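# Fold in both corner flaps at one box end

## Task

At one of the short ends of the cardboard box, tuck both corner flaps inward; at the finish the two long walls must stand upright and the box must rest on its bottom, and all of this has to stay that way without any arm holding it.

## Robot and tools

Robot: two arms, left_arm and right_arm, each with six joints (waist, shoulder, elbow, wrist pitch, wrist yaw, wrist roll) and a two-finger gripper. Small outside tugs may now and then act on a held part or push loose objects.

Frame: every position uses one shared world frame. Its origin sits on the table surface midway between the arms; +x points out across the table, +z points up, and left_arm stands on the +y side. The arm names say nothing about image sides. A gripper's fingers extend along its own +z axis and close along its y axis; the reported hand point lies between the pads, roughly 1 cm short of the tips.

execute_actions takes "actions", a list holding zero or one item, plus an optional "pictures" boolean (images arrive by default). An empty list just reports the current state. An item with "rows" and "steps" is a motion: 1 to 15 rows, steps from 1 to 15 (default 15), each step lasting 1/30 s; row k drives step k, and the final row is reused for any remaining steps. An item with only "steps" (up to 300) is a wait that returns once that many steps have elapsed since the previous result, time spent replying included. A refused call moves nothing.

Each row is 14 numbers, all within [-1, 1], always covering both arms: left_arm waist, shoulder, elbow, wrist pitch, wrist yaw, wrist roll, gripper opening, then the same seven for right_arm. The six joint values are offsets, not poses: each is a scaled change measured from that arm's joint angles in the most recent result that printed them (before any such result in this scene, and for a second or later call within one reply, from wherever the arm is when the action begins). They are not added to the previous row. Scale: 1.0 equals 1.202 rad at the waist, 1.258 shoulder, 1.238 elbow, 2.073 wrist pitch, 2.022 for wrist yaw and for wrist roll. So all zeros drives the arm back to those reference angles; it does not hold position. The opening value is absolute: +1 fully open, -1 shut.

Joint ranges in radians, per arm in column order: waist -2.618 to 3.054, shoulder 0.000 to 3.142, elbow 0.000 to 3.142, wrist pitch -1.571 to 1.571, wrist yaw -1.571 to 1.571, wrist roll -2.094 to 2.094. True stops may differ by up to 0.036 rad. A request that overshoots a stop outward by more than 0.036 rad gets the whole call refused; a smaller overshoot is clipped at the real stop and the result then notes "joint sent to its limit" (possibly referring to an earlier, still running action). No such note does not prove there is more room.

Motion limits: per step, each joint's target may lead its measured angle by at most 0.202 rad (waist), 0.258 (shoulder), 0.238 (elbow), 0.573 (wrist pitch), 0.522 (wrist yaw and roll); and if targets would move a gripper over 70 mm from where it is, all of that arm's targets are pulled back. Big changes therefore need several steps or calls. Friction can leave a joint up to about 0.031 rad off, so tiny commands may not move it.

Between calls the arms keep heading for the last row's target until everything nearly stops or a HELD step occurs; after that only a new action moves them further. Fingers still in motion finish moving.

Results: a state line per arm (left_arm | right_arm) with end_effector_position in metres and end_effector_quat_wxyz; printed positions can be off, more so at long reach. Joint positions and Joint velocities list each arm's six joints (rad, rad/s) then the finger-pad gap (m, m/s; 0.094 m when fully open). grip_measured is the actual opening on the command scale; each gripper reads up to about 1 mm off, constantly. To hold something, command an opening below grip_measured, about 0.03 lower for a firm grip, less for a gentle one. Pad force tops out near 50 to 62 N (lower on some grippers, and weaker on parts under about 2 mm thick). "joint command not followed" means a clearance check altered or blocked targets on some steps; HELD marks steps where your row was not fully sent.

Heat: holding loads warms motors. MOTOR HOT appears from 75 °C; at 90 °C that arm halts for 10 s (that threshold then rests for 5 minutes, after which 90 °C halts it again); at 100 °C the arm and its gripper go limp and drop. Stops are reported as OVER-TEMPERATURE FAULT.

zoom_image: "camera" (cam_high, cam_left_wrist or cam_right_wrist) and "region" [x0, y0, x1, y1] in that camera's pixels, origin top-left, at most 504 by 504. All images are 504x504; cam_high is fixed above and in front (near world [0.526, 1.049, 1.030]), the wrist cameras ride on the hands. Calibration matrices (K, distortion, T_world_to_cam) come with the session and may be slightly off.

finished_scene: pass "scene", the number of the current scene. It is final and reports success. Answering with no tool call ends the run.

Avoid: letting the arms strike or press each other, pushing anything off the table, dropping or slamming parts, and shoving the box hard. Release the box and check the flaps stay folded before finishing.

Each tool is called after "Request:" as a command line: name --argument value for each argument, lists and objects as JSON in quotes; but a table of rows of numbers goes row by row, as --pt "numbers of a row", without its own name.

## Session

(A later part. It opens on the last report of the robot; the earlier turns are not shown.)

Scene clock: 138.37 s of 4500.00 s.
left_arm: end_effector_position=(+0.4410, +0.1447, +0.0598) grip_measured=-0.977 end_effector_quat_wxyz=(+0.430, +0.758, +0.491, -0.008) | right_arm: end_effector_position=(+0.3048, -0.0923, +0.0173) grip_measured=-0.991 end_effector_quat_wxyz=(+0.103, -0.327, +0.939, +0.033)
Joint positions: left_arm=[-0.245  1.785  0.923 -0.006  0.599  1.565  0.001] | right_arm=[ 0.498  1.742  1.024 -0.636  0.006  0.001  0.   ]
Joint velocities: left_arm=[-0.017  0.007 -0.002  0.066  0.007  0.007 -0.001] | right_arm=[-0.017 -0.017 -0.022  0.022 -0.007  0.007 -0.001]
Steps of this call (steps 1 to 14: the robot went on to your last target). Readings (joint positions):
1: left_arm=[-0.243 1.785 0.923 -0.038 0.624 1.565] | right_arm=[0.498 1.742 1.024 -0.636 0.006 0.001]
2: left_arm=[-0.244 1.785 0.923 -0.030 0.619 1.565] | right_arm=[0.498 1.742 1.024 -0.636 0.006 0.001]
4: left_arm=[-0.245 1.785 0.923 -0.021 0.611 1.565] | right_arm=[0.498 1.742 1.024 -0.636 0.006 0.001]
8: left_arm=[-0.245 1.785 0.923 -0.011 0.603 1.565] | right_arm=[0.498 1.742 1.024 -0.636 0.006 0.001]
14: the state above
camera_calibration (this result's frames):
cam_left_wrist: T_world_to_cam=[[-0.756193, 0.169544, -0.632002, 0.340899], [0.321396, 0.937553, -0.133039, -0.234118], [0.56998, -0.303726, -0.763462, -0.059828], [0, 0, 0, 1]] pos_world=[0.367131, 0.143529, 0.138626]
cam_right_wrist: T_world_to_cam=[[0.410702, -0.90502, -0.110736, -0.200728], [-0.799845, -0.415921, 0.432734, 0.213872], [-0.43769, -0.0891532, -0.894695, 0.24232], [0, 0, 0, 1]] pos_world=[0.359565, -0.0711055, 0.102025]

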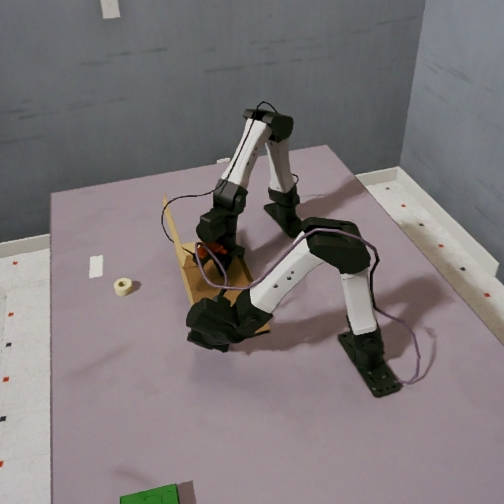

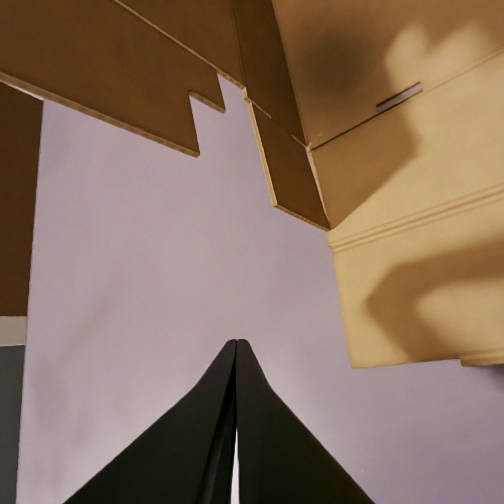

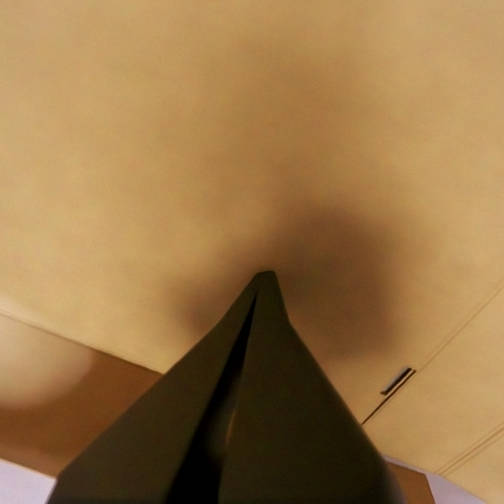

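Request:
execute_actions --actions '[{"rows": [[-0.008,0.018,0.018,0,0,0,-1, 0,0.045,0,0,0,0,-1],[-0.016,0.032,0.028,0,0,0,-1, 0,0.045,0,0,0,0,-1],[-0.026,0.046,0.038,0,0,0,-1, 0,0.045,0,0,0,0,-1],[-0.036,0.06,0.048,0,0,0,-1, 0,0.045,0,0,0,0,-1],[-0.046,0.073,0.058,0,0,0,-1, 0,0.045,0,0,0,0,-1],[-0.056,0.086,0.068,0,0,0,-1, 0,0.045,0,0,0,0,-1],[-0.066,0.099,0.078,0,0,0,-1, 0,0.045,0,0,0,0,-1],[-0.076,0.111,0.088,0,0,0,-1, 0,0.045,0,0,0,0,-1],[-0.086,0.123,0.097,0,0,0,-1, 0,0.045,0,0,0,0,-1],[-0.096,0.123,0.097,0,0,0,-1, 0,0.045,0,0,0,0,-1],[-0.104,0.123,0.097,0,0,0,-1, 0,0.045,0,0,0,0,-1]], "steps": 15}]'

Scene clock: 148.90 s of 4500.00 s.
left_arm: end_effector_position=(+0.4365, +0.0926, +0.0304) grip_measured=-0.977 end_effector_quat_wxyz=(+0.410, +0.789, +0.456, -0.048) | right_arm: end_effector_position=(+0.3048, -0.0924, +0.0173) grip_measured=-0.991 end_effector_quat_wxyz=(+0.103, -0.327, +0.939, +0.032)
Joint positions: left_arm=[-0.366  1.933  1.018 -0.006  0.594  1.565  0.001] | right_arm=[ 0.498  1.742  1.024 -0.636  0.007  0.001  0.   ]
Joint velocities: left_arm=[-0.017  0.007  0.007 -0.066 -0.022 -0.022  0.001] | right_arm=[ 0.002  0.007 -0.012  0.007  0.037 -0.037 -0.   ]
Steps of this call (steps 1 to 30: the robot went on to your last target; steps 31 to 90: nothing new was sent; then 7.03 s passed at rest; steps 91 to 105: all 15 steps of this action). Readings (joint positions):
91: left_arm=[-0.245 1.785 0.923 -0.005 0.598 1.565] | right_arm=[0.498 1.742 1.024 -0.636 0.006 0.001]
92: left_arm=[-0.246 1.788 0.925 -0.005 0.598 1.565] | right_arm=[0.498 1.742 1.024 -0.636 0.006 0.001]
94: left_arm=[-0.256 1.810 0.944 -0.005 0.598 1.565] | right_arm=[0.498 1.742 1.024 -0.636 0.006 0.001]
98: left_arm=[-0.304 1.882 0.992 -0.005 0.598 1.565] | right_arm=[0.498 1.742 1.024 -0.636 0.006 0.001]
105: the state above
camera_calibration (this result's frames):
cam_left_wrist: T_world_to_cam=[[-0.760717, 0.269934, -0.590293, 0.319181], [0.422975, 0.895972, -0.135376, -0.228139], [0.492344, -0.352662, -0.795756, -0.0561764], [0, 0, 0, 1]] pos_world=[0.366961, 0.0984374, 0.112823]
cam_right_wrist: T_world_to_cam=[[0.41062, -0.905112, -0.110284, -0.200807], [-0.79985, -0.415626, 0.433007, 0.213835], [-0.437757, -0.0895908, -0.894618, 0.242258], [0, 0, 0, 1]] pos_world=[0.359542, -0.0711735, 0.101991]

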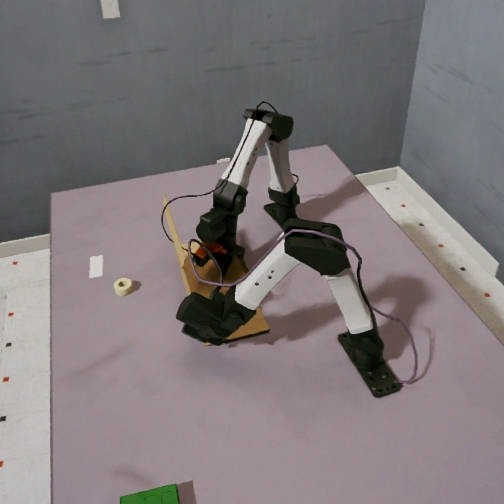

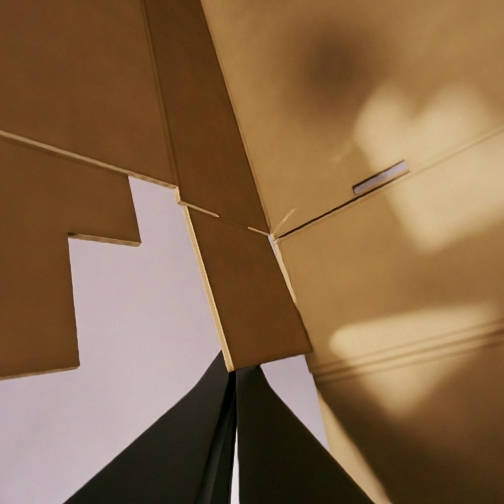

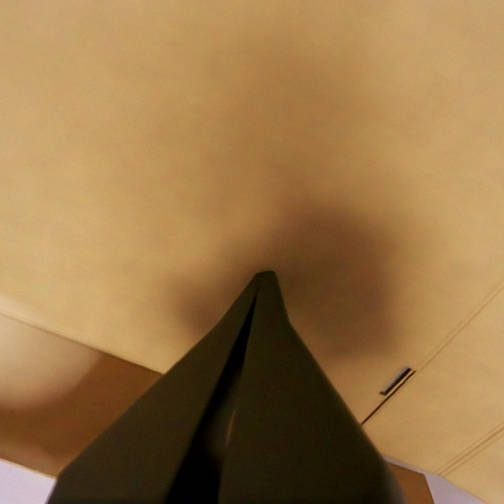

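Request:
execute_actions --actions '[{"rows": [[-0.006,-0.02,-0.01,0,0,0,-1, 0,0.05,0,0,0,0,-1],[-0.01,-0.027,-0.018,0,0,0,-1, 0,0.05,0,0,0,0,-1],[-0.014,-0.033,-0.025,0,0,0,-1, 0,0.05,0,0,0,0,-1],[-0.018,-0.04,-0.032,0,0,0,-1, 0,0.05,0,0,0,0,-1],[-0.022,-0.046,-0.039,0,0,0,-1, 0,0.05,0,0,0,0,-1],[-0.026,-0.052,-0.046,0,0,0,-1, 0,0.05,0,0,0,0,-1],[-0.03,-0.058,-0.053,0,0,0,-1, 0,0.05,0,0,0,0,-1],[-0.033,-0.065,-0.06,0,0,0,-1, 0,0.05,0,0,0,0,-1],[-0.036,-0.071,-0.067,0,0,0,-1, 0,0.05,0,0,0,0,-1],[-0.039,-0.077,-0.074,0,0,0,-1, 0,0.05,0,0,0,0,-1],[-0.042,-0.083,-0.081,0,0,0,-1, 0,0.05,0,0,0,0,-1]], "steps": 15}]'

Scene clock: 153.83 s of 4500.00 s.
left_arm: end_effector_position=(+0.4089, +0.0860, +0.0358) grip_measured=-0.977 end_effector_quat_wxyz=(+0.405, +0.798, +0.443, -0.051) | right_arm: end_effector_position=(+0.3048, -0.0924, +0.0173) grip_measured=-0.991 end_effector_quat_wxyz=(+0.103, -0.327, +0.939, +0.032)
Joint positions: left_arm=[-0.407  1.852  0.936 -0.006  0.58   1.565  0.001] | right_arm=[ 0.498  1.742  1.024 -0.636  0.007  0.001  0.   ]
Joint velocities: left_arm=[-0.017 -0.022 -0.027 -0.037 -0.007  0.022  0.001] | right_arm=[ 0.002 -0.007 -0.012  0.022  0.037 -0.022 -0.001]
Steps of this call (steps 1 to 15: the robot went on to your last target; steps 16 to 90: nothing new was sent; then 1.43 s passed at rest; steps 91 to 105: all 15 steps of this action). Readings (joint positions):
91: left_arm=[-0.366 1.933 1.018 -0.006 0.593 1.565] | right_arm=[0.498 1.742 1.024 -0.636 0.007 0.001]
92: left_arm=[-0.366 1.932 1.018 -0.006 0.593 1.565] | right_arm=[0.498 1.742 1.024 -0.636 0.007 0.001]
94: left_arm=[-0.368 1.923 1.010 -0.006 0.590 1.565] | right_arm=[0.498 1.742 1.024 -0.636 0.007 0.001]
98: left_arm=[-0.381 1.890 0.976 -0.006 0.581 1.565] | right_arm=[0.498 1.742 1.024 -0.636 0.007 0.001]
105: the state above
camera_calibration (this result's frames):
cam_left_wrist: T_world_to_cam=[[-0.750012, 0.300515, -0.589214, 0.296091], [0.452091, 0.883165, -0.125031, -0.220947], [0.482799, -0.360153, -0.798245, -0.0359768], [0, 0, 0, 1]] pos_world=[0.33933, 0.0931961, 0.118117]
cam_right_wrist: T_world_to_cam=[[0.41062, -0.905112, -0.110284, -0.200807], [-0.79985, -0.415626, 0.433007, 0.213835], [-0.437757, -0.0895908, -0.894618, 0.242258], [0, 0, 0, 1]] pos_world=[0.359542, -0.0711735, 0.101991]

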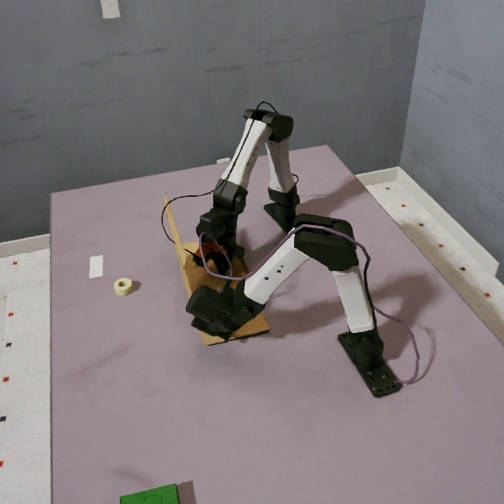

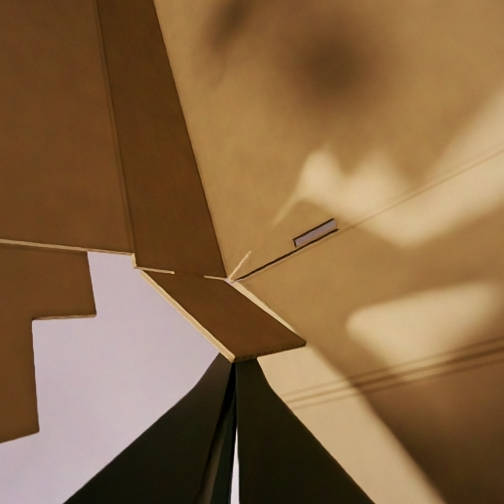

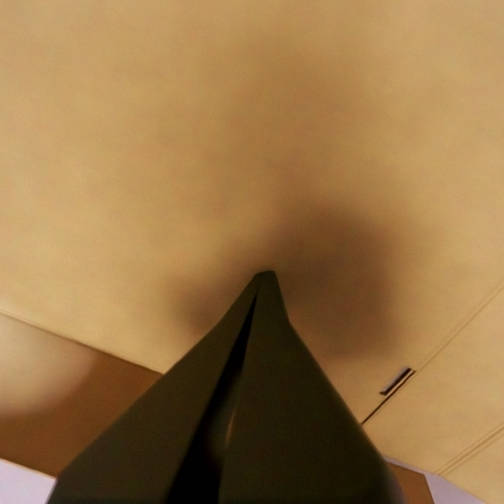

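Request:
execute_actions --actions '[{"rows": [[-0.012,0,0,0,0.01,0,-1, 0,0.05,0,0,0,0,-1],[-0.017,0,0,0,0.01,0,-1, 0,0.05,0,0,0,0,-1],[-0.022,0,0,0,0.01,0,-1, 0,0.05,0,0,0,0,-1],[-0.027,0,0,0,0.01,0,-1, 0,0.05,0,0,0,0,-1],[-0.032,0,0,0,0.01,0,-1, 0,0.05,0,0,0,0,-1],[-0.037,0,0,0,0.01,0,-1, 0,0.05,0,0,0,0,-1],[-0.042,0,0,0,0.01,0,-1, 0,0.05,0,0,0,0,-1],[-0.047,0,0,0,0.01,0,-1, 0,0.05,0,0,0,0,-1],[-0.052,0,0,0,0.01,0,-1, 0,0.05,0,0,0,0,-1],[-0.058,0,0,0,0.01,0,-1, 0,0.05,0,0,0,0,-1]], "steps": 15}]'

Scene clock: 158.33 s of 4500.00 s.
left_arm: end_effector_position=(+0.3951, +0.0663, +0.0357) grip_measured=-0.977 end_effector_quat_wxyz=(+0.404, +0.810, +0.421, -0.062) | right_arm: end_effector_position=(+0.3048, -0.0924, +0.0173) grip_measured=-0.991 end_effector_quat_wxyz=(+0.103, -0.327, +0.939, +0.032)
Joint positions: left_arm=[-0.462  1.852  0.936 -0.006  0.58   1.565  0.001] | right_arm=[ 0.498  1.742  1.024 -0.636  0.007  0.001  0.   ]
Joint velocities: left_arm=[-0.002 -0.007  0.002  0.037 -0.007 -0.022 -0.   ] | right_arm=[-0.002 -0.012  0.017  0.037 -0.051 -0.081 -0.001]
Steps of this call (steps 1 to 15: the robot went on to your last target; steps 16 to 90: nothing new was sent; then 1.00 s passed at rest; steps 91 to 105: all 15 steps of this action). Readings (joint positions):
91: left_arm=[-0.407 1.852 0.936 -0.006 0.580 1.565] | right_arm=[0.498 1.742 1.024 -0.636 0.007 0.001]
92: left_arm=[-0.407 1.852 0.936 -0.006 0.580 1.565] | right_arm=[0.498 1.742 1.024 -0.636 0.007 0.001]
94: left_arm=[-0.412 1.852 0.936 -0.006 0.580 1.565] | right_arm=[0.498 1.742 1.024 -0.636 0.007 0.001]
98: left_arm=[-0.437 1.852 0.936 -0.006 0.580 1.565] | right_arm=[0.498 1.742 1.024 -0.636 0.007 0.001]
105: the state above
camera_calibration (this result's frames):
cam_left_wrist: T_world_to_cam=[[-0.732127, 0.341794, -0.589209, 0.281862], [0.500371, 0.856779, -0.124731, -0.214699], [0.46219, -0.386142, -0.798295, -0.0265726], [0, 0, 0, 1]] pos_world=[0.326069, 0.0773503, 0.118083]
cam_right_wrist: T_world_to_cam=[[0.41062, -0.905112, -0.110284, -0.200807], [-0.79985, -0.415626, 0.433007, 0.213835], [-0.437757, -0.0895908, -0.894618, 0.242258], [0, 0, 0, 1]] pos_world=[0.359542, -0.0711735, 0.101991]

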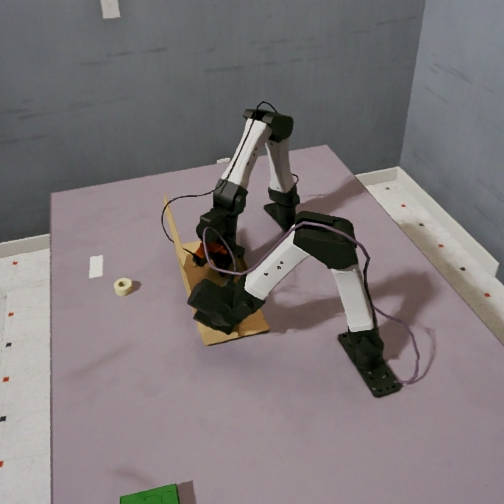

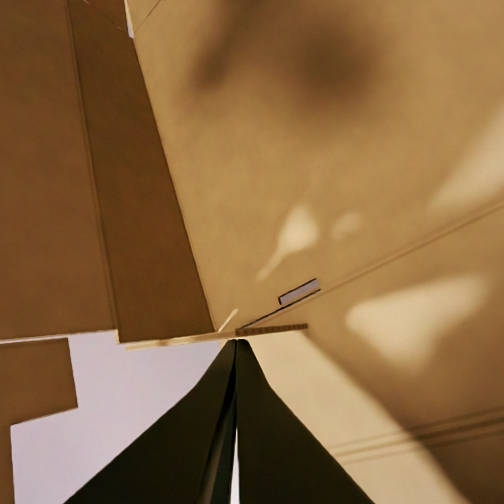

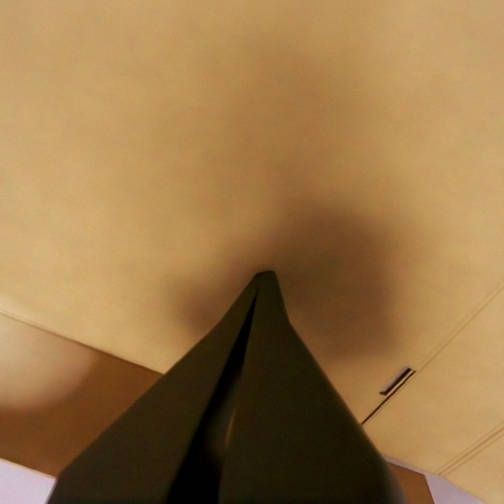

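Request:
execute_actions --actions '[{"rows": [[-0.014,0.012,0.02,0,0.012,0,-1, 0,0.05,0,0,0,0,-1],[-0.02,0.015,0.024,0,0.012,0,-1, 0,0.05,0,0,0,0,-1],[-0.025,0.018,0.028,0,0.012,0,-1, 0,0.05,0,0,0,0,-1],[-0.03,0.021,0.032,0,0.012,0,-1, 0,0.05,0,0,0,0,-1],[-0.035,0.024,0.036,0,0.012,0,-1, 0,0.05,0,0,0,0,-1],[-0.04,0.027,0.04,0,0.012,0,-1, 0,0.05,0,0,0,0,-1],[-0.045,0.03,0.044,0,0.012,0,-1, 0,0.05,0,0,0,0,-1],[-0.05,0.033,0.048,0,0.012,0,-1, 0,0.05,0,0,0,0,-1],[-0.056,0.036,0.052,0,0.012,0,-1, 0,0.05,0,0,0,0,-1],[-0.061,0.039,0.055,0,0.012,0,-1, 0,0.05,0,0,0,0,-1],[-0.066,0.042,0.058,0,0.012,0,-1, 0,0.05,0,0,0,0,-1]], "steps": 15}]'

Scene clock: 165.23 s of 4500.00 s.
left_arm: end_effector_position=(+0.3917, +0.0422, +0.0353) grip_measured=-0.977 end_effector_quat_wxyz=(+0.403, +0.821, +0.397, -0.069) | right_arm: end_effector_position=(+0.3050, -0.0933, +0.0172) grip_measured=-0.991 end_effector_quat_wxyz=(+0.103, -0.327, +0.939, +0.030)
Joint positions: left_arm=[-0.518  1.89   0.983 -0.008  0.574  1.565  0.001] | right_arm=[ 0.498  1.742  1.024 -0.638  0.011  0.001  0.   ]
Joint velocities: left_arm=[ 0.007  0.012  0.022 -0.022  0.022  0.022 -0.001] | right_arm=[ 0.002  0.007  0.007  0.007  0.037 -0.022  0.   ]
Steps of this call (steps 1 to 15: the robot went on to your last target; steps 16 to 90: nothing new was sent; then 3.40 s passed at rest; steps 91 to 105: all 15 steps of this action). Readings (joint positions):
91: left_arm=[-0.462 1.852 0.936 -0.006 0.580 1.565] | right_arm=[0.498 1.742 1.024 -0.636 0.007 0.001]
92: left_arm=[-0.463 1.852 0.936 -0.006 0.580 1.565] | right_arm=[0.498 1.742 1.024 -0.636 0.007 0.001]
94: left_arm=[-0.468 1.856 0.942 -0.007 0.579 1.565] | right_arm=[0.498 1.742 1.024 -0.636 0.007 0.001]
98: left_arm=[-0.494 1.874 0.964 -0.007 0.580 1.565] | right_arm=[0.498 1.742 1.024 -0.636 0.007 0.001]
105: the state above
camera_calibration (this result's frames):
cam_left_wrist: T_world_to_cam=[[-0.707894, 0.380152, -0.59529, 0.276416], [0.545808, 0.829356, -0.119426, -0.209261], [0.448307, -0.409455, -0.794586, -0.028347], [0, 0, 0, 1]] pos_world=[0.322597, 0.0568645, 0.117032]
cam_right_wrist: T_world_to_cam=[[0.409908, -0.905993, -0.105602, -0.201608], [-0.800943, -0.412917, 0.433579, 0.214253], [-0.436425, -0.0931463, -0.894906, 0.241472], [0, 0, 0, 1]] pos_world=[0.359629, -0.0716948, 0.101909]

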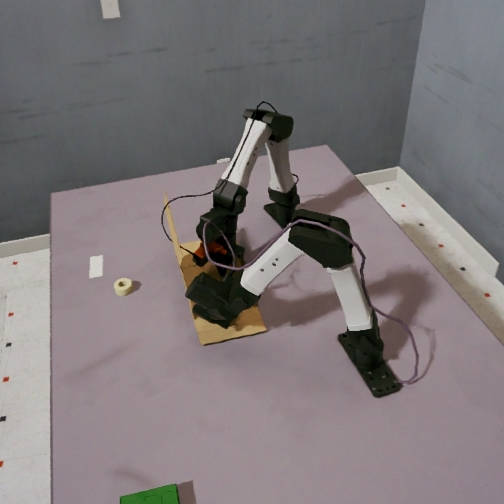

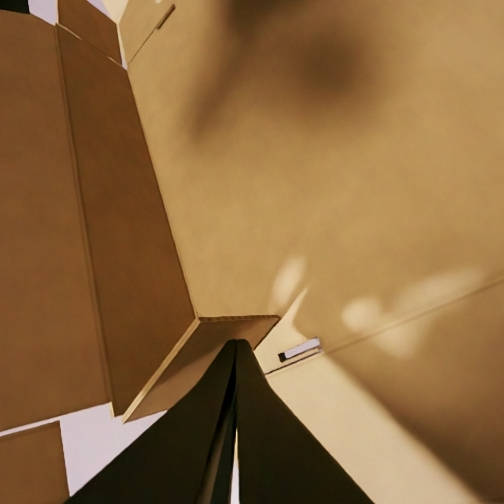

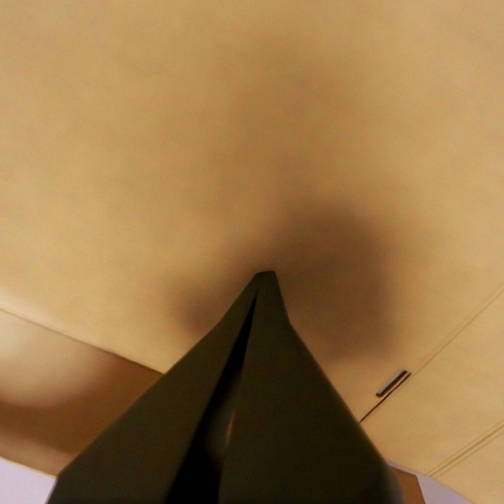

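Request:
execute_actions --actions '[{"rows": [[0.01,-0.03,-0.02,-0.04,0,0,-1, 0,0,0,0,0,0,-1],[0.02,-0.06,-0.04,-0.08,0,0,-1, 0,0,0,0,0,0,-1],[0.035,-0.085,-0.045,-0.12,0,0,-1, 0,-0.01,0,0,0,0,-1],[0.055,-0.11,-0.045,-0.16,0,0,-1, 0,-0.02,0,0,0,0,-1],[0.08,-0.135,-0.045,-0.2,0,0,-1, 0,-0.035,0,0,0,0,-1],[0.11,-0.16,-0.045,-0.24,0.01,0,-1, 0,-0.05,0,0,0,0,-1],[0.15,-0.185,-0.045,-0.28,0.03,0,-1, 0,-0.065,0,0,0,0,-1],[0.19,-0.21,-0.045,-0.32,0.05,0,-1, 0,-0.08,0,0,0,0,-1],[0.23,-0.235,-0.045,-0.36,0.07,0,-1, 0,-0.095,0,0,0,0,-1],[0.27,-0.26,-0.045,-0.39,0.09,0,-1, 0,-0.11,0,0,0,0,-1],[0.31,-0.282,-0.045,-0.39,0.11,0,-1, 0,-0.125,0,0,0,0,-1],[0.35,-0.282,-0.045,-0.39,0.13,0,-1, 0,-0.14,0,0,0,0,-1],[0.39,-0.282,-0.045,-0.39,0.155,0,-1, 0,-0.15,0,0,0,0,-1],[0.43,-0.282,-0.045,-0.39,0.155,0,-1, 0,-0.15,0,0,0,0,-1]], "steps": 15}]' --pictures false

Request:
execute_actions --actions '[{"steps": 20}]'

Scene clock: 174.47 s of 4500.00 s.
left_arm: end_effector_position=(+0.3486, +0.2037, +0.0999) grip_measured=-0.977 end_effector_quat_wxyz=(+0.356, +0.680, +0.615, -0.182) | right_arm: end_effector_position=(+0.3145, -0.0857, +0.0766) grip_measured=-0.991 end_effector_quat_wxyz=(+0.187, -0.322, +0.926, +0.060)
Joint positions: left_arm=[-0.038  1.541  0.94  -0.702  0.787  1.565  0.001] | right_arm=[ 0.498  1.562  1.024 -0.638  0.011  0.001  0.   ]
Joint velocities: left_arm=[ 1.033 -0.027 -0.012 -0.637  0.593 -0.051  0.001] | right_arm=[-0.002 -0.286 -0.012  0.037  0.022 -0.022 -0.   ]
Steps of this call (steps 1 to 15: the robot went on to your last target; steps 16 to 90: nothing new was sent; then 5.73 s passed at rest; steps 91 to 105: all 15 steps of this action). Readings (joint positions):
91: left_arm=[-0.517 1.888 0.983 -0.016 0.573 1.565] | right_arm=[0.498 1.740 1.024 -0.638 0.011 0.001]
92: left_arm=[-0.514 1.879 0.977 -0.035 0.573 1.565] | right_arm=[0.498 1.739 1.024 -0.638 0.011 0.001]
94: left_arm=[-0.499 1.835 0.955 -0.119 0.573 1.565] | right_arm=[0.498 1.737 1.024 -0.638 0.011 0.001]
98: left_arm=[-0.384 1.708 0.940 -0.372 0.600 1.565] | right_arm=[0.498 1.697 1.024 -0.638 0.011 0.001]
105: the state above

Scene clock: 175.13 s of 4500.00 s.
left_arm: end_effector_position=(+0.3336, +0.2054, +0.1070) grip_measured=-0.977 end_effector_quat_wxyz=(+0.359, +0.647, +0.630, -0.237) | right_arm: end_effector_position=(+0.3148, -0.0855, +0.0793) grip_measured=-0.991 end_effector_quat_wxyz=(+0.191, -0.322, +0.925, +0.061)
Joint positions: left_arm=[ 0.005  1.541  0.94  -0.799  0.876  1.565  0.001] | right_arm=[ 0.498  1.554  1.024 -0.638  0.011  0.001  0.   ]
Joint velocities: left_arm=[ 0.002 -0.002  0.007  0.022  0.066  0.022  0.   ] | right_arm=[-0.027 -0.012 -0.022 -0.007  0.066 -0.081 -0.001]
Steps of this call (steps 1 to 20: the robot went on to your last target). Readings (joint positions):
1: left_arm=[-0.010 1.541 0.940 -0.721 0.803 1.565] | right_arm=[0.498 1.555 1.024 -0.638 0.011 0.001]
2: left_arm=[0.003 1.541 0.940 -0.737 0.814 1.565] | right_arm=[0.498 1.554 1.024 -0.638 0.011 0.001]
4: left_arm=[0.005 1.541 0.940 -0.760 0.836 1.565] | right_arm=[0.498 1.554 1.024 -0.638 0.011 0.001]
8: left_arm=[0.005 1.541 0.940 -0.785 0.861 1.565] | right_arm=[0.498 1.554 1.024 -0.638 0.011 0.001]
20: the state above
camera_calibration (this result's frames):
cam_left_wrist: T_world_to_cam=[[-0.987258, -0.0285447, -0.156544, 0.346148], [0.043406, 0.898162, -0.437517, -0.116817], [0.153091, -0.438737, -0.885479, 0.235767], [0, 0, 0, 1]] pos_world=[0.310714, 0.218241, 0.211845]
cam_right_wrist: T_world_to_cam=[[0.42885, -0.890935, -0.149411, -0.193233], [-0.852429, -0.453849, 0.25959, 0.224852], [-0.299087, 0.0160376, -0.954091, 0.272772], [0, 0, 0, 1]] pos_world=[0.356121, -0.0744842, 0.173009]

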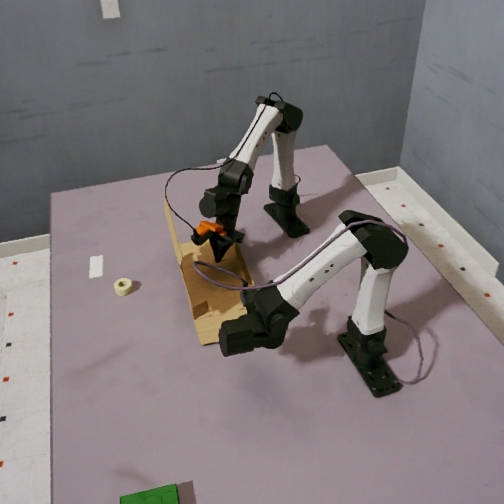

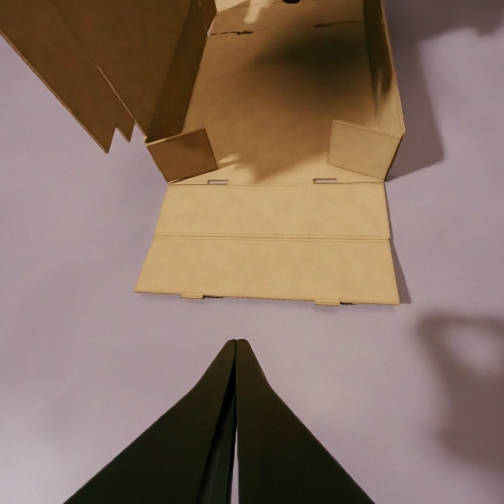

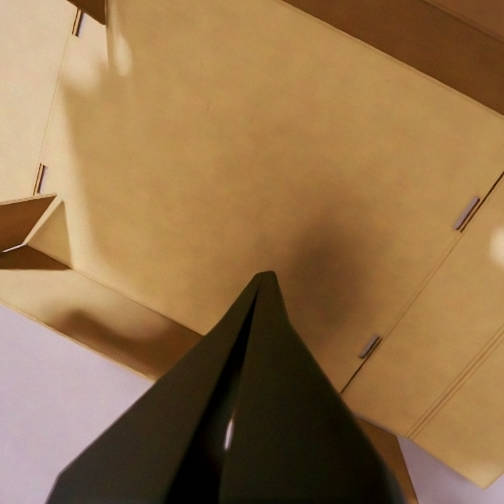

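Request:
execute_actions --actions '[{"rows": [[-0.015,0.025,0.012,0,0,0,-1, 0.015,0,0,0.03,0,-0.03,-1],[-0.03,0.055,0.025,0,0,0,-1, 0.03,0,0,0.06,0,-0.06,-1],[-0.047,0.085,0.038,0,0,0,-1, 0.047,0.005,0,0.09,0,-0.09,-1],[-0.064,0.115,0.051,0,0,0,-1, 0.064,0.012,-0.005,0.12,0,-0.12,-1],[-0.081,0.145,0.064,0,0,0,-1, 0.081,0.022,-0.012,0.15,0,-0.15,-1],[-0.098,0.175,0.077,0,0,0,-1, 0.098,0.033,-0.019,0.171,0,-0.18,-1],[-0.115,0.205,0.09,0,0,0,-1, 0.115,0.044,-0.026,0.171,0,-0.21,-1],[-0.132,0.235,0.103,0,0,0,-1, 0.132,0.055,-0.033,0.171,0,-0.24,-1],[-0.149,0.265,0.116,0,0,0,-1, 0.149,0.066,-0.04,0.171,0,-0.27,-1],[-0.166,0.29,0.129,0,0,0,-1, 0.166,0.077,-0.047,0.171,0,-0.3,-1],[-0.18,0.315,0.14,0,0,0,-1, 0.18,0.088,-0.054,0.171,0,-0.3,-1],[-0.19,0.335,0.15,0,0,0,-1, 0.19,0.099,-0.061,0.171,0,-0.3,-1],[-0.2,0.35,0.158,0,0,0,-1, 0.2,0.11,-0.068,0.171,0,-0.3,-1],[-0.2,0.36,0.158,0,0,0,-1, 0.2,0.119,-0.073,0.171,0,-0.3,-1],[-0.2,0.366,0.158,0,0,0,-1, 0.2,0.119,-0.073,0.171,0,-0.3,-1]], "steps": 15}]' --pictures false

Request:
execute_actions --actions '[{"steps": 10}]'

Scene clock: 202.50 s of 4500.00 s.
left_arm: end_effector_position=(+0.3286, +0.1363, +0.0240) grip_measured=-0.977 end_effector_quat_wxyz=(+0.235, +0.681, +0.595, -0.356) | right_arm: end_effector_position=(+0.2863, +0.0116, +0.0536) grip_measured=-0.991 end_effector_quat_wxyz=(+0.272, -0.630, +0.726, +0.047)
Joint positions: left_arm=[-0.23   1.979  1.108 -0.799  0.877  1.565  0.001] | right_arm=[ 0.732  1.673  0.964 -0.302  0.011 -0.526  0.   ]
Joint velocities: left_arm=[-0.198  0.427  0.085  0.007  0.007  0.007 -0.002] | right_arm=[ 0.178  0.422 -0.281 -0.037 -0.037 -0.476 -0.   ]
Steps of this call (steps 1 to 15: the robot went on to your last target; steps 16 to 90: nothing new was sent; then 23.87 s passed at rest; steps 91 to 105: all 15 steps of this action). Readings (joint positions):
91: left_arm=[0.004 1.542 0.940 -0.800 0.877 1.565] | right_arm=[0.498 1.554 1.024 -0.633 0.011 -0.007]
92: left_arm=[-0.001 1.550 0.942 -0.801 0.877 1.565] | right_arm=[0.502 1.554 1.024 -0.620 0.012 -0.026]
94: left_arm=[-0.026 1.596 0.963 -0.802 0.877 1.565] | right_arm=[0.525 1.554 1.024 -0.564 0.014 -0.086]
98: left_arm=[-0.109 1.755 1.025 -0.800 0.877 1.565] | right_arm=[0.610 1.573 1.024 -0.401 0.014 -0.266]
105: the state above

Scene clock: 202.83 s of 4500.00 s.
left_arm: end_effector_position=(+0.3282, +0.1342, +0.0208) grip_measured=-0.977 end_effector_quat_wxyz=(+0.231, +0.681, +0.594, -0.360) | right_arm: end_effector_position=(+0.2804, +0.0068, +0.0372) grip_measured=-0.991 end_effector_quat_wxyz=(+0.254, -0.659, +0.707, +0.036)
Joint positions: left_arm=[-0.236  1.996  1.115 -0.799  0.88   1.565  0.001] | right_arm=[ 0.736  1.699  0.943 -0.296  0.01  -0.591  0.   ]
Joint velocities: left_arm=[-0.007  0.007 -0.002 -0.037  0.007 -0.051 -0.   ] | right_arm=[-0.012 -0.002  0.007 -0.037 -0.022 -0.081  0.001]
Steps of this call (steps 1 to 10: the robot went on to your last target). Readings (joint positions):
1: left_arm=[-0.235 1.990 1.109 -0.799 0.877 1.565] | right_arm=[0.736 1.686 0.955 -0.302 0.010 -0.541]
2: left_arm=[-0.236 1.995 1.110 -0.799 0.878 1.565] | right_arm=[0.736 1.694 0.948 -0.302 0.010 -0.553]
4: left_arm=[-0.236 1.996 1.111 -0.799 0.878 1.565] | right_arm=[0.736 1.699 0.943 -0.302 0.010 -0.570]
8: left_arm=[-0.236 1.996 1.115 -0.799 0.880 1.565] | right_arm=[0.736 1.699 0.943 -0.297 0.010 -0.587]
10: the state above
camera_calibration (this result's frames):
cam_left_wrist: T_world_to_cam=[[-0.970233, 0.20898, 0.122371, 0.282003], [0.133841, 0.883848, -0.448218, -0.117862], [-0.201826, -0.418498, -0.885509, 0.242715], [0, 0, 0, 1]] pos_world=[0.33837, 0.146815, 0.12759]
cam_right_wrist: T_world_to_cam=[[0.934133, -0.33821, 0.114063, -0.257811], [-0.353833, -0.91946, 0.171454, 0.115027], [0.0468887, -0.20052, -0.978567, 0.126308], [0, 0, 0, 1]] pos_world=[0.275607, 0.0438957, 0.133286]

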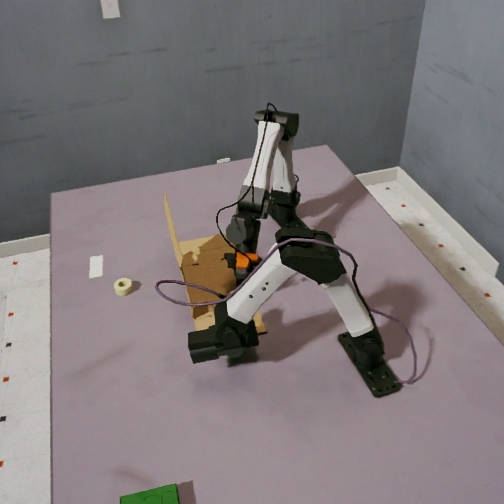

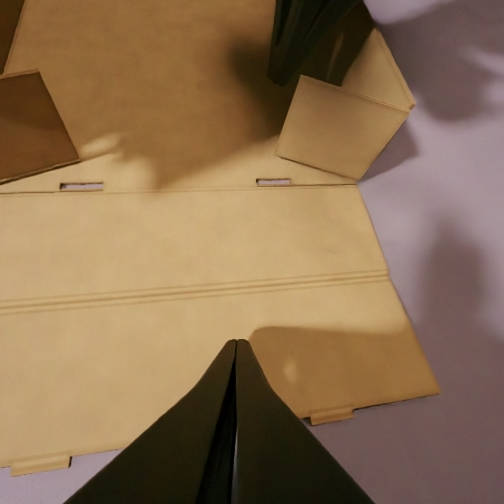

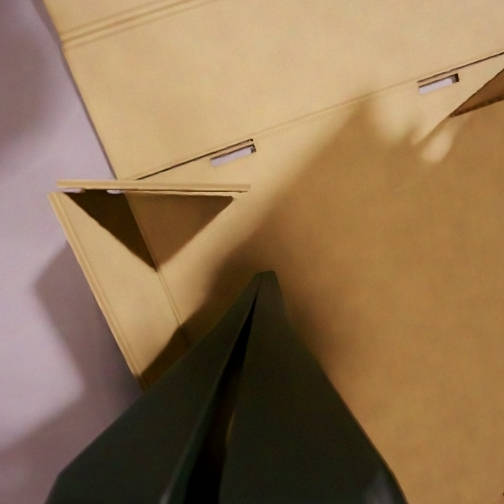

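Request:
execute_actions --actions '[{"rows": [[0,0.01,0,0,0,0,-1, 0.012,0.005,0.012,0,0,0,-1],[0,0.02,0,0,0,0,-1, 0.022,0.01,0.018,0,0,0,-1],[0,0.03,0,0,0,0,-1, 0.032,0.016,0.024,0,0,0,-1],[0,0.04,0,0,0,0,-1, 0.042,0.022,0.031,0,0,0,-1],[0,0.05,0,0,0,0,-1, 0.05,0.028,0.038,0,0,0,-1],[0,0.055,0,0,0,0,-1, 0.055,0.035,0.045,0,0,0,-1],[0,0.055,0,0,0,0,-1, 0.058,0.042,0.052,0,0,0,-1],[0,0.055,0,0,0,0,-1, 0.06,0.048,0.059,0,0,0,-1],[0,0.055,0,0,0,0,-1, 0.062,0.054,0.066,0,0,0,-1],[0,0.055,0,0,0,0,-1, 0.064,0.06,0.073,0,0,0,-1],[0,0.055,0,0,0,0,-1, 0.066,0.066,0.079,0,0,0,-1],[0,0.055,0,0,0,0,-1, 0.066,0.072,0.085,0,0,0,-1]], "steps": 15}]'

Scene clock: 210.53 s of 4500.00 s.
left_arm: end_effector_position=(+0.3254, +0.1324, +0.0148) grip_measured=-0.977 end_effector_quat_wxyz=(+0.229, +0.668, +0.597, -0.381) | right_arm: end_effector_position=(+0.2715, +0.0421, +0.0398) grip_measured=-0.991 end_effector_quat_wxyz=(+0.260, -0.684, +0.681, +0.044)
Joint positions: left_arm=[-0.232  2.032  1.115 -0.799  0.912  1.565  0.001] | right_arm=[ 0.806  1.768  1.029 -0.298  0.012 -0.599  0.   ]
Joint velocities: left_arm=[-0.007 -0.012 -0.012  0.066 -0.022 -0.037 -0.   ] | right_arm=[-0.002  0.046  0.012 -0.022 -0.007  0.037 -0.   ]
Steps of this call (steps 1 to 30: the robot went on to your last target; steps 31 to 90: nothing new was sent; then 4.20 s passed at rest; steps 91 to 105: all 15 steps of this action). Readings (joint positions):
91: left_arm=[-0.236 1.996 1.115 -0.799 0.881 1.565] | right_arm=[0.736 1.699 0.943 -0.295 0.010 -0.599]
92: left_arm=[-0.236 1.996 1.115 -0.799 0.881 1.565] | right_arm=[0.738 1.699 0.943 -0.295 0.011 -0.599]
94: left_arm=[-0.236 2.003 1.115 -0.799 0.883 1.565] | right_arm=[0.751 1.701 0.949 -0.297 0.011 -0.599]
98: left_arm=[-0.233 2.030 1.115 -0.799 0.909 1.565] | right_arm=[0.794 1.724 0.987 -0.297 0.011 -0.599]
105: the state above
camera_calibration (this result's frames):
cam_left_wrist: T_world_to_cam=[[-0.966097, 0.204768, 0.157245, 0.279093], [0.107891, 0.873532, -0.47466, -0.10842], [-0.234554, -0.441602, -0.866009, 0.249523], [0, 0, 0, 1]] pos_world=[0.339855, 0.147749, 0.120741]
cam_right_wrist: T_world_to_cam=[[0.95528, -0.268628, 0.123605, -0.246865], [-0.286273, -0.944862, 0.159007, 0.127045], [0.0740757, -0.187281, -0.979509, 0.128422], [0, 0, 0, 1]] pos_world=[0.262682, 0.077776, 0.136103]

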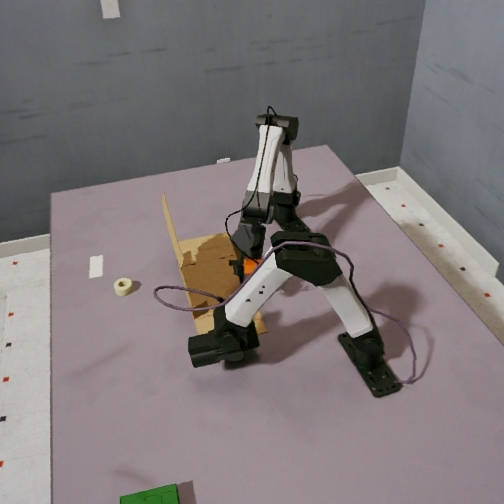

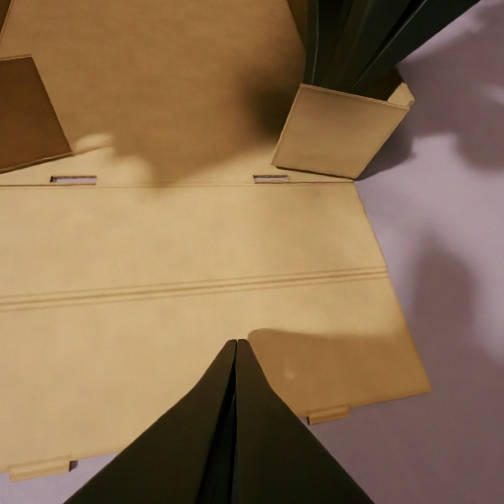

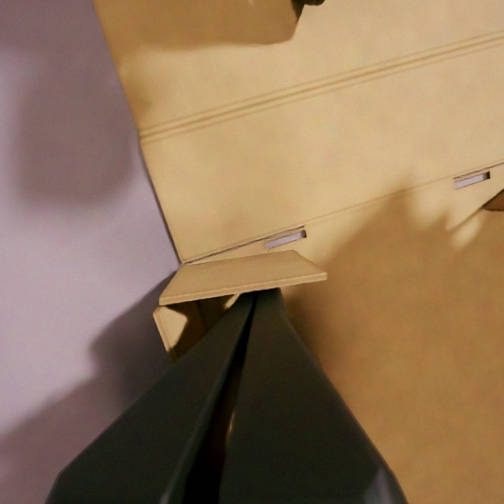

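Request:
execute_actions --actions '[{"rows": [[0,0.025,0,0,0,0,-1, 0.008,0.016,0.018,0,0,0,-1],[0,0.025,0,0,0,0,-1, 0.01,0.02,0.023,0,0,0,-1],[0,0.025,0,0,0,0,-1, 0.012,0.025,0.028,0,0,0,-1],[0,0.025,0,0,0,0,-1, 0.014,0.03,0.033,0,0,0,-1],[0,0.025,0,0,0,0,-1, 0.016,0.034,0.038,0,0,0,-1],[0,0.025,0,0,0,0,-1, 0.016,0.039,0.043,0,0,0,-1],[0,0.025,0,0,0,0,-1, 0.016,0.043,0.047,0,0,0,-1]], "steps": 12}]'

Scene clock: 214.07 s of 4500.00 s.
left_arm: end_effector_position=(+0.3250, +0.1313, +0.0151) grip_measured=-0.977 end_effector_quat_wxyz=(+0.231, +0.665, +0.596, -0.386) | right_arm: end_effector_position=(+0.2734, +0.0499, +0.0380) grip_measured=-0.991 end_effector_quat_wxyz=(+0.257, -0.687, +0.679, +0.043)
Joint positions: left_arm=[-0.232  2.036  1.115 -0.799  0.925  1.565  0.001] | right_arm=[ 0.813  1.802  1.066 -0.309  0.015 -0.599  0.   ]
Joint velocities: left_arm=[-0.002 -0.012 -0.007  0.007 -0.081  0.037 -0.002] | right_arm=[-0.002  0.012  0.002 -0.022 -0.007 -0.081 -0.001]
Steps of this call (steps 1 to 15: the robot went on to your last target; steps 16 to 90: nothing new was sent; then 0.13 s passed at rest; steps 91 to 102: all 12 steps of this action). Readings (joint positions):
91: left_arm=[-0.232 2.032 1.115 -0.799 0.915 1.565] | right_arm=[0.806 1.769 1.029 -0.298 0.013 -0.599]
92: left_arm=[-0.232 2.032 1.115 -0.799 0.917 1.565] | right_arm=[0.806 1.770 1.030 -0.299 0.013 -0.599]
94: left_arm=[-0.232 2.035 1.115 -0.799 0.921 1.565] | right_arm=[0.806 1.775 1.039 -0.305 0.013 -0.599]
98: left_arm=[-0.232 2.036 1.115 -0.799 0.925 1.565] | right_arm=[0.813 1.796 1.062 -0.309 0.013 -0.599]
102: the state above
camera_calibration (this result's frames):
cam_left_wrist: T_world_to_cam=[[-0.965404, 0.204422, 0.161885, 0.278643], [0.102406, 0.868168, -0.48559, -0.10454], [-0.239808, -0.452212, -0.859067, 0.252184], [0, 0, 0, 1]] pos_world=[0.340184, 0.147839, 0.120771]
cam_right_wrist: T_world_to_cam=[[0.957179, -0.261759, 0.123657, -0.247231], [-0.280031, -0.945503, 0.166151, 0.133375], [0.0734263, -0.193663, -0.978316, 0.128463], [0, 0, 0, 1]] pos_world=[0.264561, 0.0862703, 0.134089]

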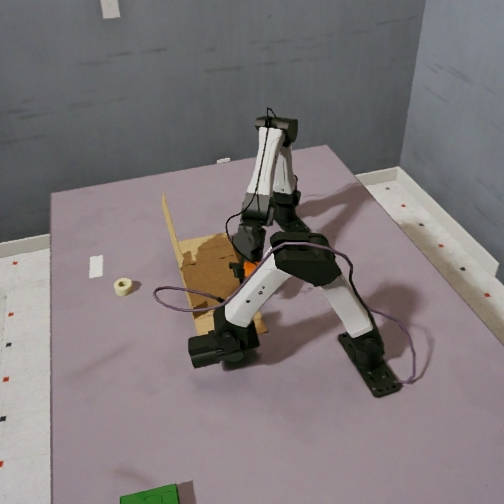

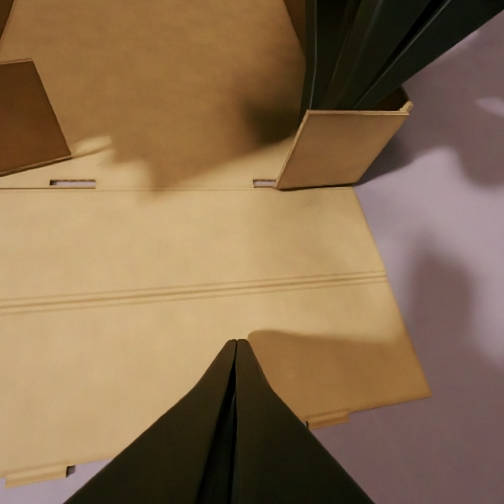

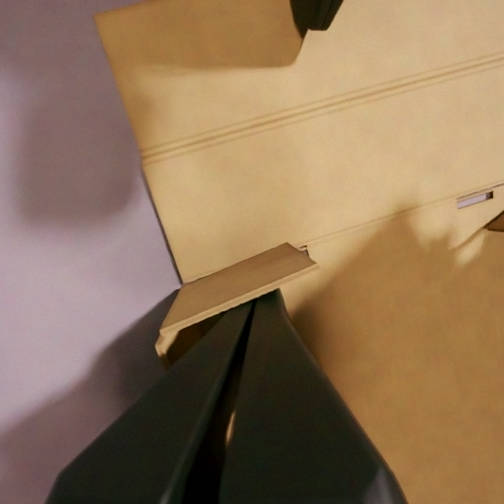

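Request:
execute_actions --actions '[{"rows": [[0,0.02,0,0,0,0,-1, -0.02,0,0,0,0,-0.02,-1],[0,0.02,0,0,0,0,-1, -0.04,0,0.005,0,0,-0.04,-1],[0,0.02,0,0,0,0,-1, -0.065,0.005,0.015,0,0,-0.06,-1],[0,0.02,0,0,0,0,-1, -0.09,0.015,0.028,0,0,-0.08,-1],[0,0.02,0,0,0,0,-1, -0.115,0.027,0.043,0,0,-0.1,-1],[0,0.02,0,0,0,0,-1, -0.14,0.04,0.058,0,0,-0.12,-1],[0,0.02,0,0,0,0,-1, -0.165,0.053,0.073,0,0,-0.14,-1],[0,0.02,0,0,0,0,-1, -0.19,0.066,0.088,0,0,-0.16,-1],[0,0.02,0,0,0,0,-1, -0.21,0.079,0.103,0,0,-0.17,-1],[0,0.02,0,0,0,0,-1, -0.223,0.091,0.118,0,0,-0.17,-1],[0,0.02,0,0,0,0,-1, -0.23,0.103,0.133,0,0,-0.17,-1],[0,0.02,0,0,0,0,-1, -0.23,0.113,0.145,0,0,-0.17,-1]], "steps": 15}]' --pictures false

Request:
execute_actions --actions '[{"steps": 6}]'

Scene clock: 221.87 s of 4500.00 s.
left_arm: end_effector_position=(+0.3250, +0.1310, +0.0155) grip_measured=-0.977 end_effector_quat_wxyz=(+0.232, +0.664, +0.596, -0.387) | right_arm: end_effector_position=(+0.3996, -0.0031, +0.0445) grip_measured=-0.991 end_effector_quat_wxyz=(+0.281, -0.686, +0.670, -0.038)
Joint positions: left_arm=[-0.232  2.036  1.115 -0.799  0.928  1.565  0.001] | right_arm=[ 0.526  1.923  1.23  -0.304  0.021 -0.9    0.   ]
Joint velocities: left_arm=[-0.007  0.007 -0.002  0.037 -0.022 -0.037  0.   ] | right_arm=[-0.002  0.095  0.002  0.037  0.022 -0.242  0.   ]
Steps of this call (steps 1 to 15: the robot went on to your last target; steps 16 to 90: nothing new was sent; then 4.30 s passed at rest; steps 91 to 105: all 15 steps of this action). Readings (joint positions):
91: left_arm=[-0.232 2.036 1.115 -0.799 0.927 1.565] | right_arm=[0.812 1.802 1.066 -0.309 0.015 -0.604]
92: left_arm=[-0.232 2.036 1.115 -0.799 0.928 1.565] | right_arm=[0.807 1.802 1.066 -0.309 0.014 -0.616]
94: left_arm=[-0.232 2.036 1.115 -0.799 0.928 1.565] | right_arm=[0.777 1.802 1.069 -0.311 0.010 -0.657]
98: left_arm=[-0.232 2.036 1.115 -0.799 0.928 1.565] | right_arm=[0.652 1.837 1.130 -0.313 0.009 -0.776]
105: the state above

Scene clock: 222.07 s of 4500.00 s.
left_arm: end_effector_position=(+0.3250, +0.1310, +0.0155) grip_measured=-0.977 end_effector_quat_wxyz=(+0.232, +0.664, +0.596, -0.387) | right_arm: end_effector_position=(+0.3985, -0.0022, +0.0429) grip_measured=-0.991 end_effector_quat_wxyz=(+0.278, -0.696, +0.660, -0.041)
Joint positions: left_arm=[-0.232  2.036  1.115 -0.799  0.928  1.565  0.001] | right_arm=[ 0.529  1.927  1.23  -0.304  0.021 -0.926  0.   ]
Joint velocities: left_arm=[-0.012  0.007  0.002 -0.007 -0.037 -0.037 -0.   ] | right_arm=[ 0.007  0.007 -0.002  0.007 -0.095 -0.051 -0.001]
Steps of this call (steps 1 to 6: the robot went on to your last target). Readings (joint positions):
1: left_arm=[-0.232 2.036 1.115 -0.799 0.928 1.565] | right_arm=[0.527 1.925 1.230 -0.304 0.021 -0.907]
2: left_arm=[-0.232 2.036 1.115 -0.799 0.928 1.565] | right_arm=[0.528 1.926 1.230 -0.304 0.021 -0.913]
4: left_arm=[-0.232 2.036 1.115 -0.799 0.928 1.565] | right_arm=[0.529 1.927 1.230 -0.304 0.021 -0.921]
6: the state above
camera_calibration (this result's frames):
cam_left_wrist: T_world_to_cam=[[-0.965406, 0.204456, 0.161832, 0.27864], [0.101819, 0.866946, -0.48789, -0.103734], [-0.240052, -0.454535, -0.857772, 0.252732], [0, 0, 0, 1]] pos_world=[0.340232, 0.147838, 0.121083]
cam_right_wrist: T_world_to_cam=[[0.922752, -0.250109, 0.293213, -0.374765], [-0.315572, -0.927082, 0.202321, 0.130954], [0.22123, -0.279222, -0.934394, 0.053007], [0, 0, 0, 1]] pos_world=[0.375414, 0.0424732, 0.132921]

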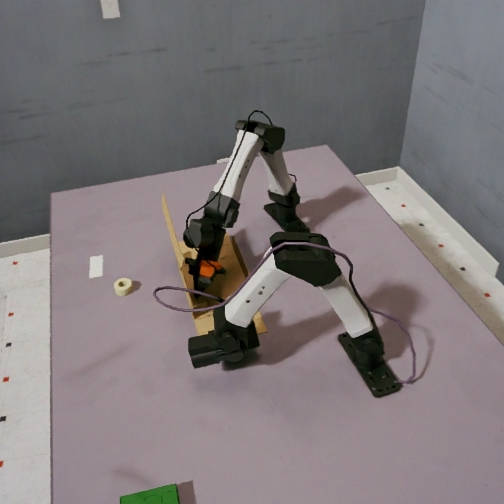

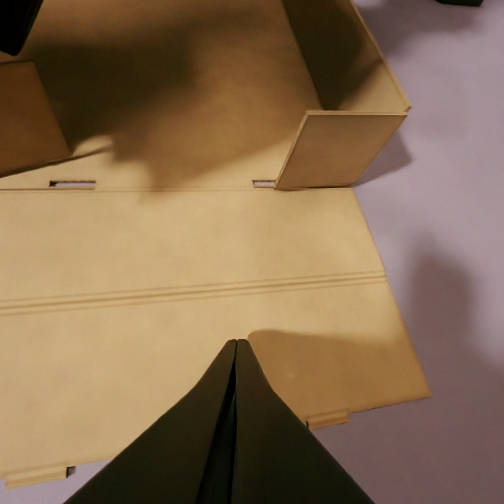

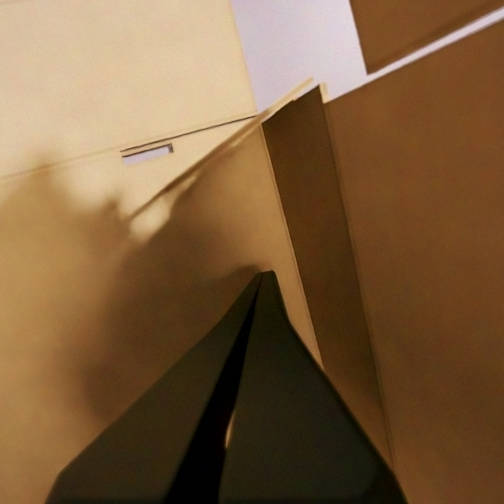

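Request:
execute_actions --actions '[{"rows": [[0,0.02,0,0,0,0,-1, 0.012,0.012,0.012,0,0,0,-1],[0,0.02,0,0,0,0,-1, 0.02,0.018,0.019,0,0,0,-1],[0,0.02,0,0,0,0,-1, 0.027,0.024,0.027,0,0,0,-1],[0,0.02,0,0,0,0,-1, 0.034,0.031,0.035,0,0,0,-1],[0,0.02,0,0,0,0,-1, 0.041,0.038,0.043,0,0,0,-1],[0,0.02,0,0,0,0,-1, 0.048,0.045,0.051,0,0,0,-1],[0,0.02,0,0,0,0,-1, 0.054,0.052,0.059,0,0,0,-1],[0,0.02,0,0,0,0,-1, 0.06,0.059,0.067,0,0,0,-1],[0,0.02,0,0,0,0,-1, 0.065,0.065,0.075,0,0,0,-1],[0,0.02,0,0,0,0,-1, 0.07,0.071,0.082,0,0,0,-1]], "steps": 15}]'

Scene clock: 230.33 s of 4500.00 s.
left_arm: end_effector_position=(+0.3250, +0.1309, +0.0155) grip_measured=-0.977 end_effector_quat_wxyz=(+0.232, +0.664, +0.596, -0.387) | right_arm: end_effector_position=(+0.3897, +0.0401, +0.0426) grip_measured=-0.991 end_effector_quat_wxyz=(-0.288, +0.722, -0.629, +0.033)
Joint positions: left_arm=[-0.232  2.036  1.115 -0.799  0.928  1.565  0.001] | right_arm=[ 0.606  1.994  1.315 -0.305  0.022 -0.934  0.   ]
Joint velocities: left_arm=[-0.017  0.007 -0.007 -0.037  0.022  0.022 -0.   ] | right_arm=[-0.002 -0.007 -0.007  0.007  0.037 -0.066  0.   ]
Steps of this call (steps 1 to 30: the robot went on to your last target; steps 31 to 90: nothing new was sent; then 4.77 s passed at rest; steps 91 to 105: all 15 steps of this action). Readings (joint positions):
91: left_arm=[-0.232 2.036 1.115 -0.799 0.928 1.565] | right_arm=[0.529 1.927 1.230 -0.304 0.021 -0.935]
92: left_arm=[-0.232 2.036 1.115 -0.799 0.928 1.565] | right_arm=[0.530 1.927 1.230 -0.304 0.021 -0.935]
94: left_arm=[-0.232 2.036 1.115 -0.799 0.928 1.565] | right_arm=[0.539 1.932 1.240 -0.306 0.021 -0.935]
98: left_arm=[-0.232 2.036 1.115 -0.799 0.928 1.565] | right_arm=[0.575 1.963 1.283 -0.305 0.021 -0.934]
105: the state above
camera_calibration (this result's frames):
cam_left_wrist: T_world_to_cam=[[-0.965406, 0.204461, 0.161824, 0.27864], [0.101735, 0.866771, -0.488219, -0.103619], [-0.240087, -0.454866, -0.857587, 0.252811], [0, 0, 0, 1]] pos_world=[0.340239, 0.147838, 0.121128]
cam_right_wrist: T_world_to_cam=[[0.935741, -0.174642, 0.306413, -0.364596], [-0.24019, -0.951738, 0.191059, 0.139544], [0.258258, -0.252379, -0.932528, 0.050814], [0, 0, 0, 1]] pos_world=[0.361561, 0.0819605, 0.132441]

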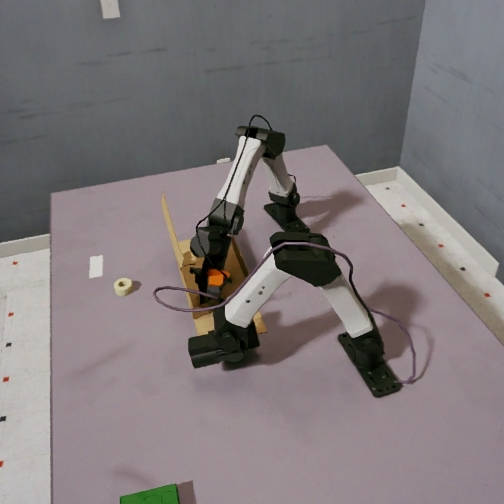

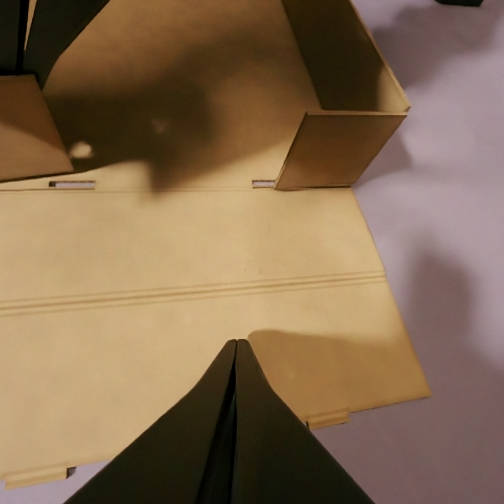

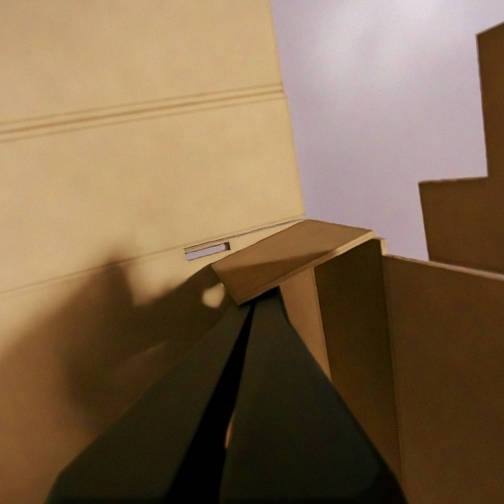

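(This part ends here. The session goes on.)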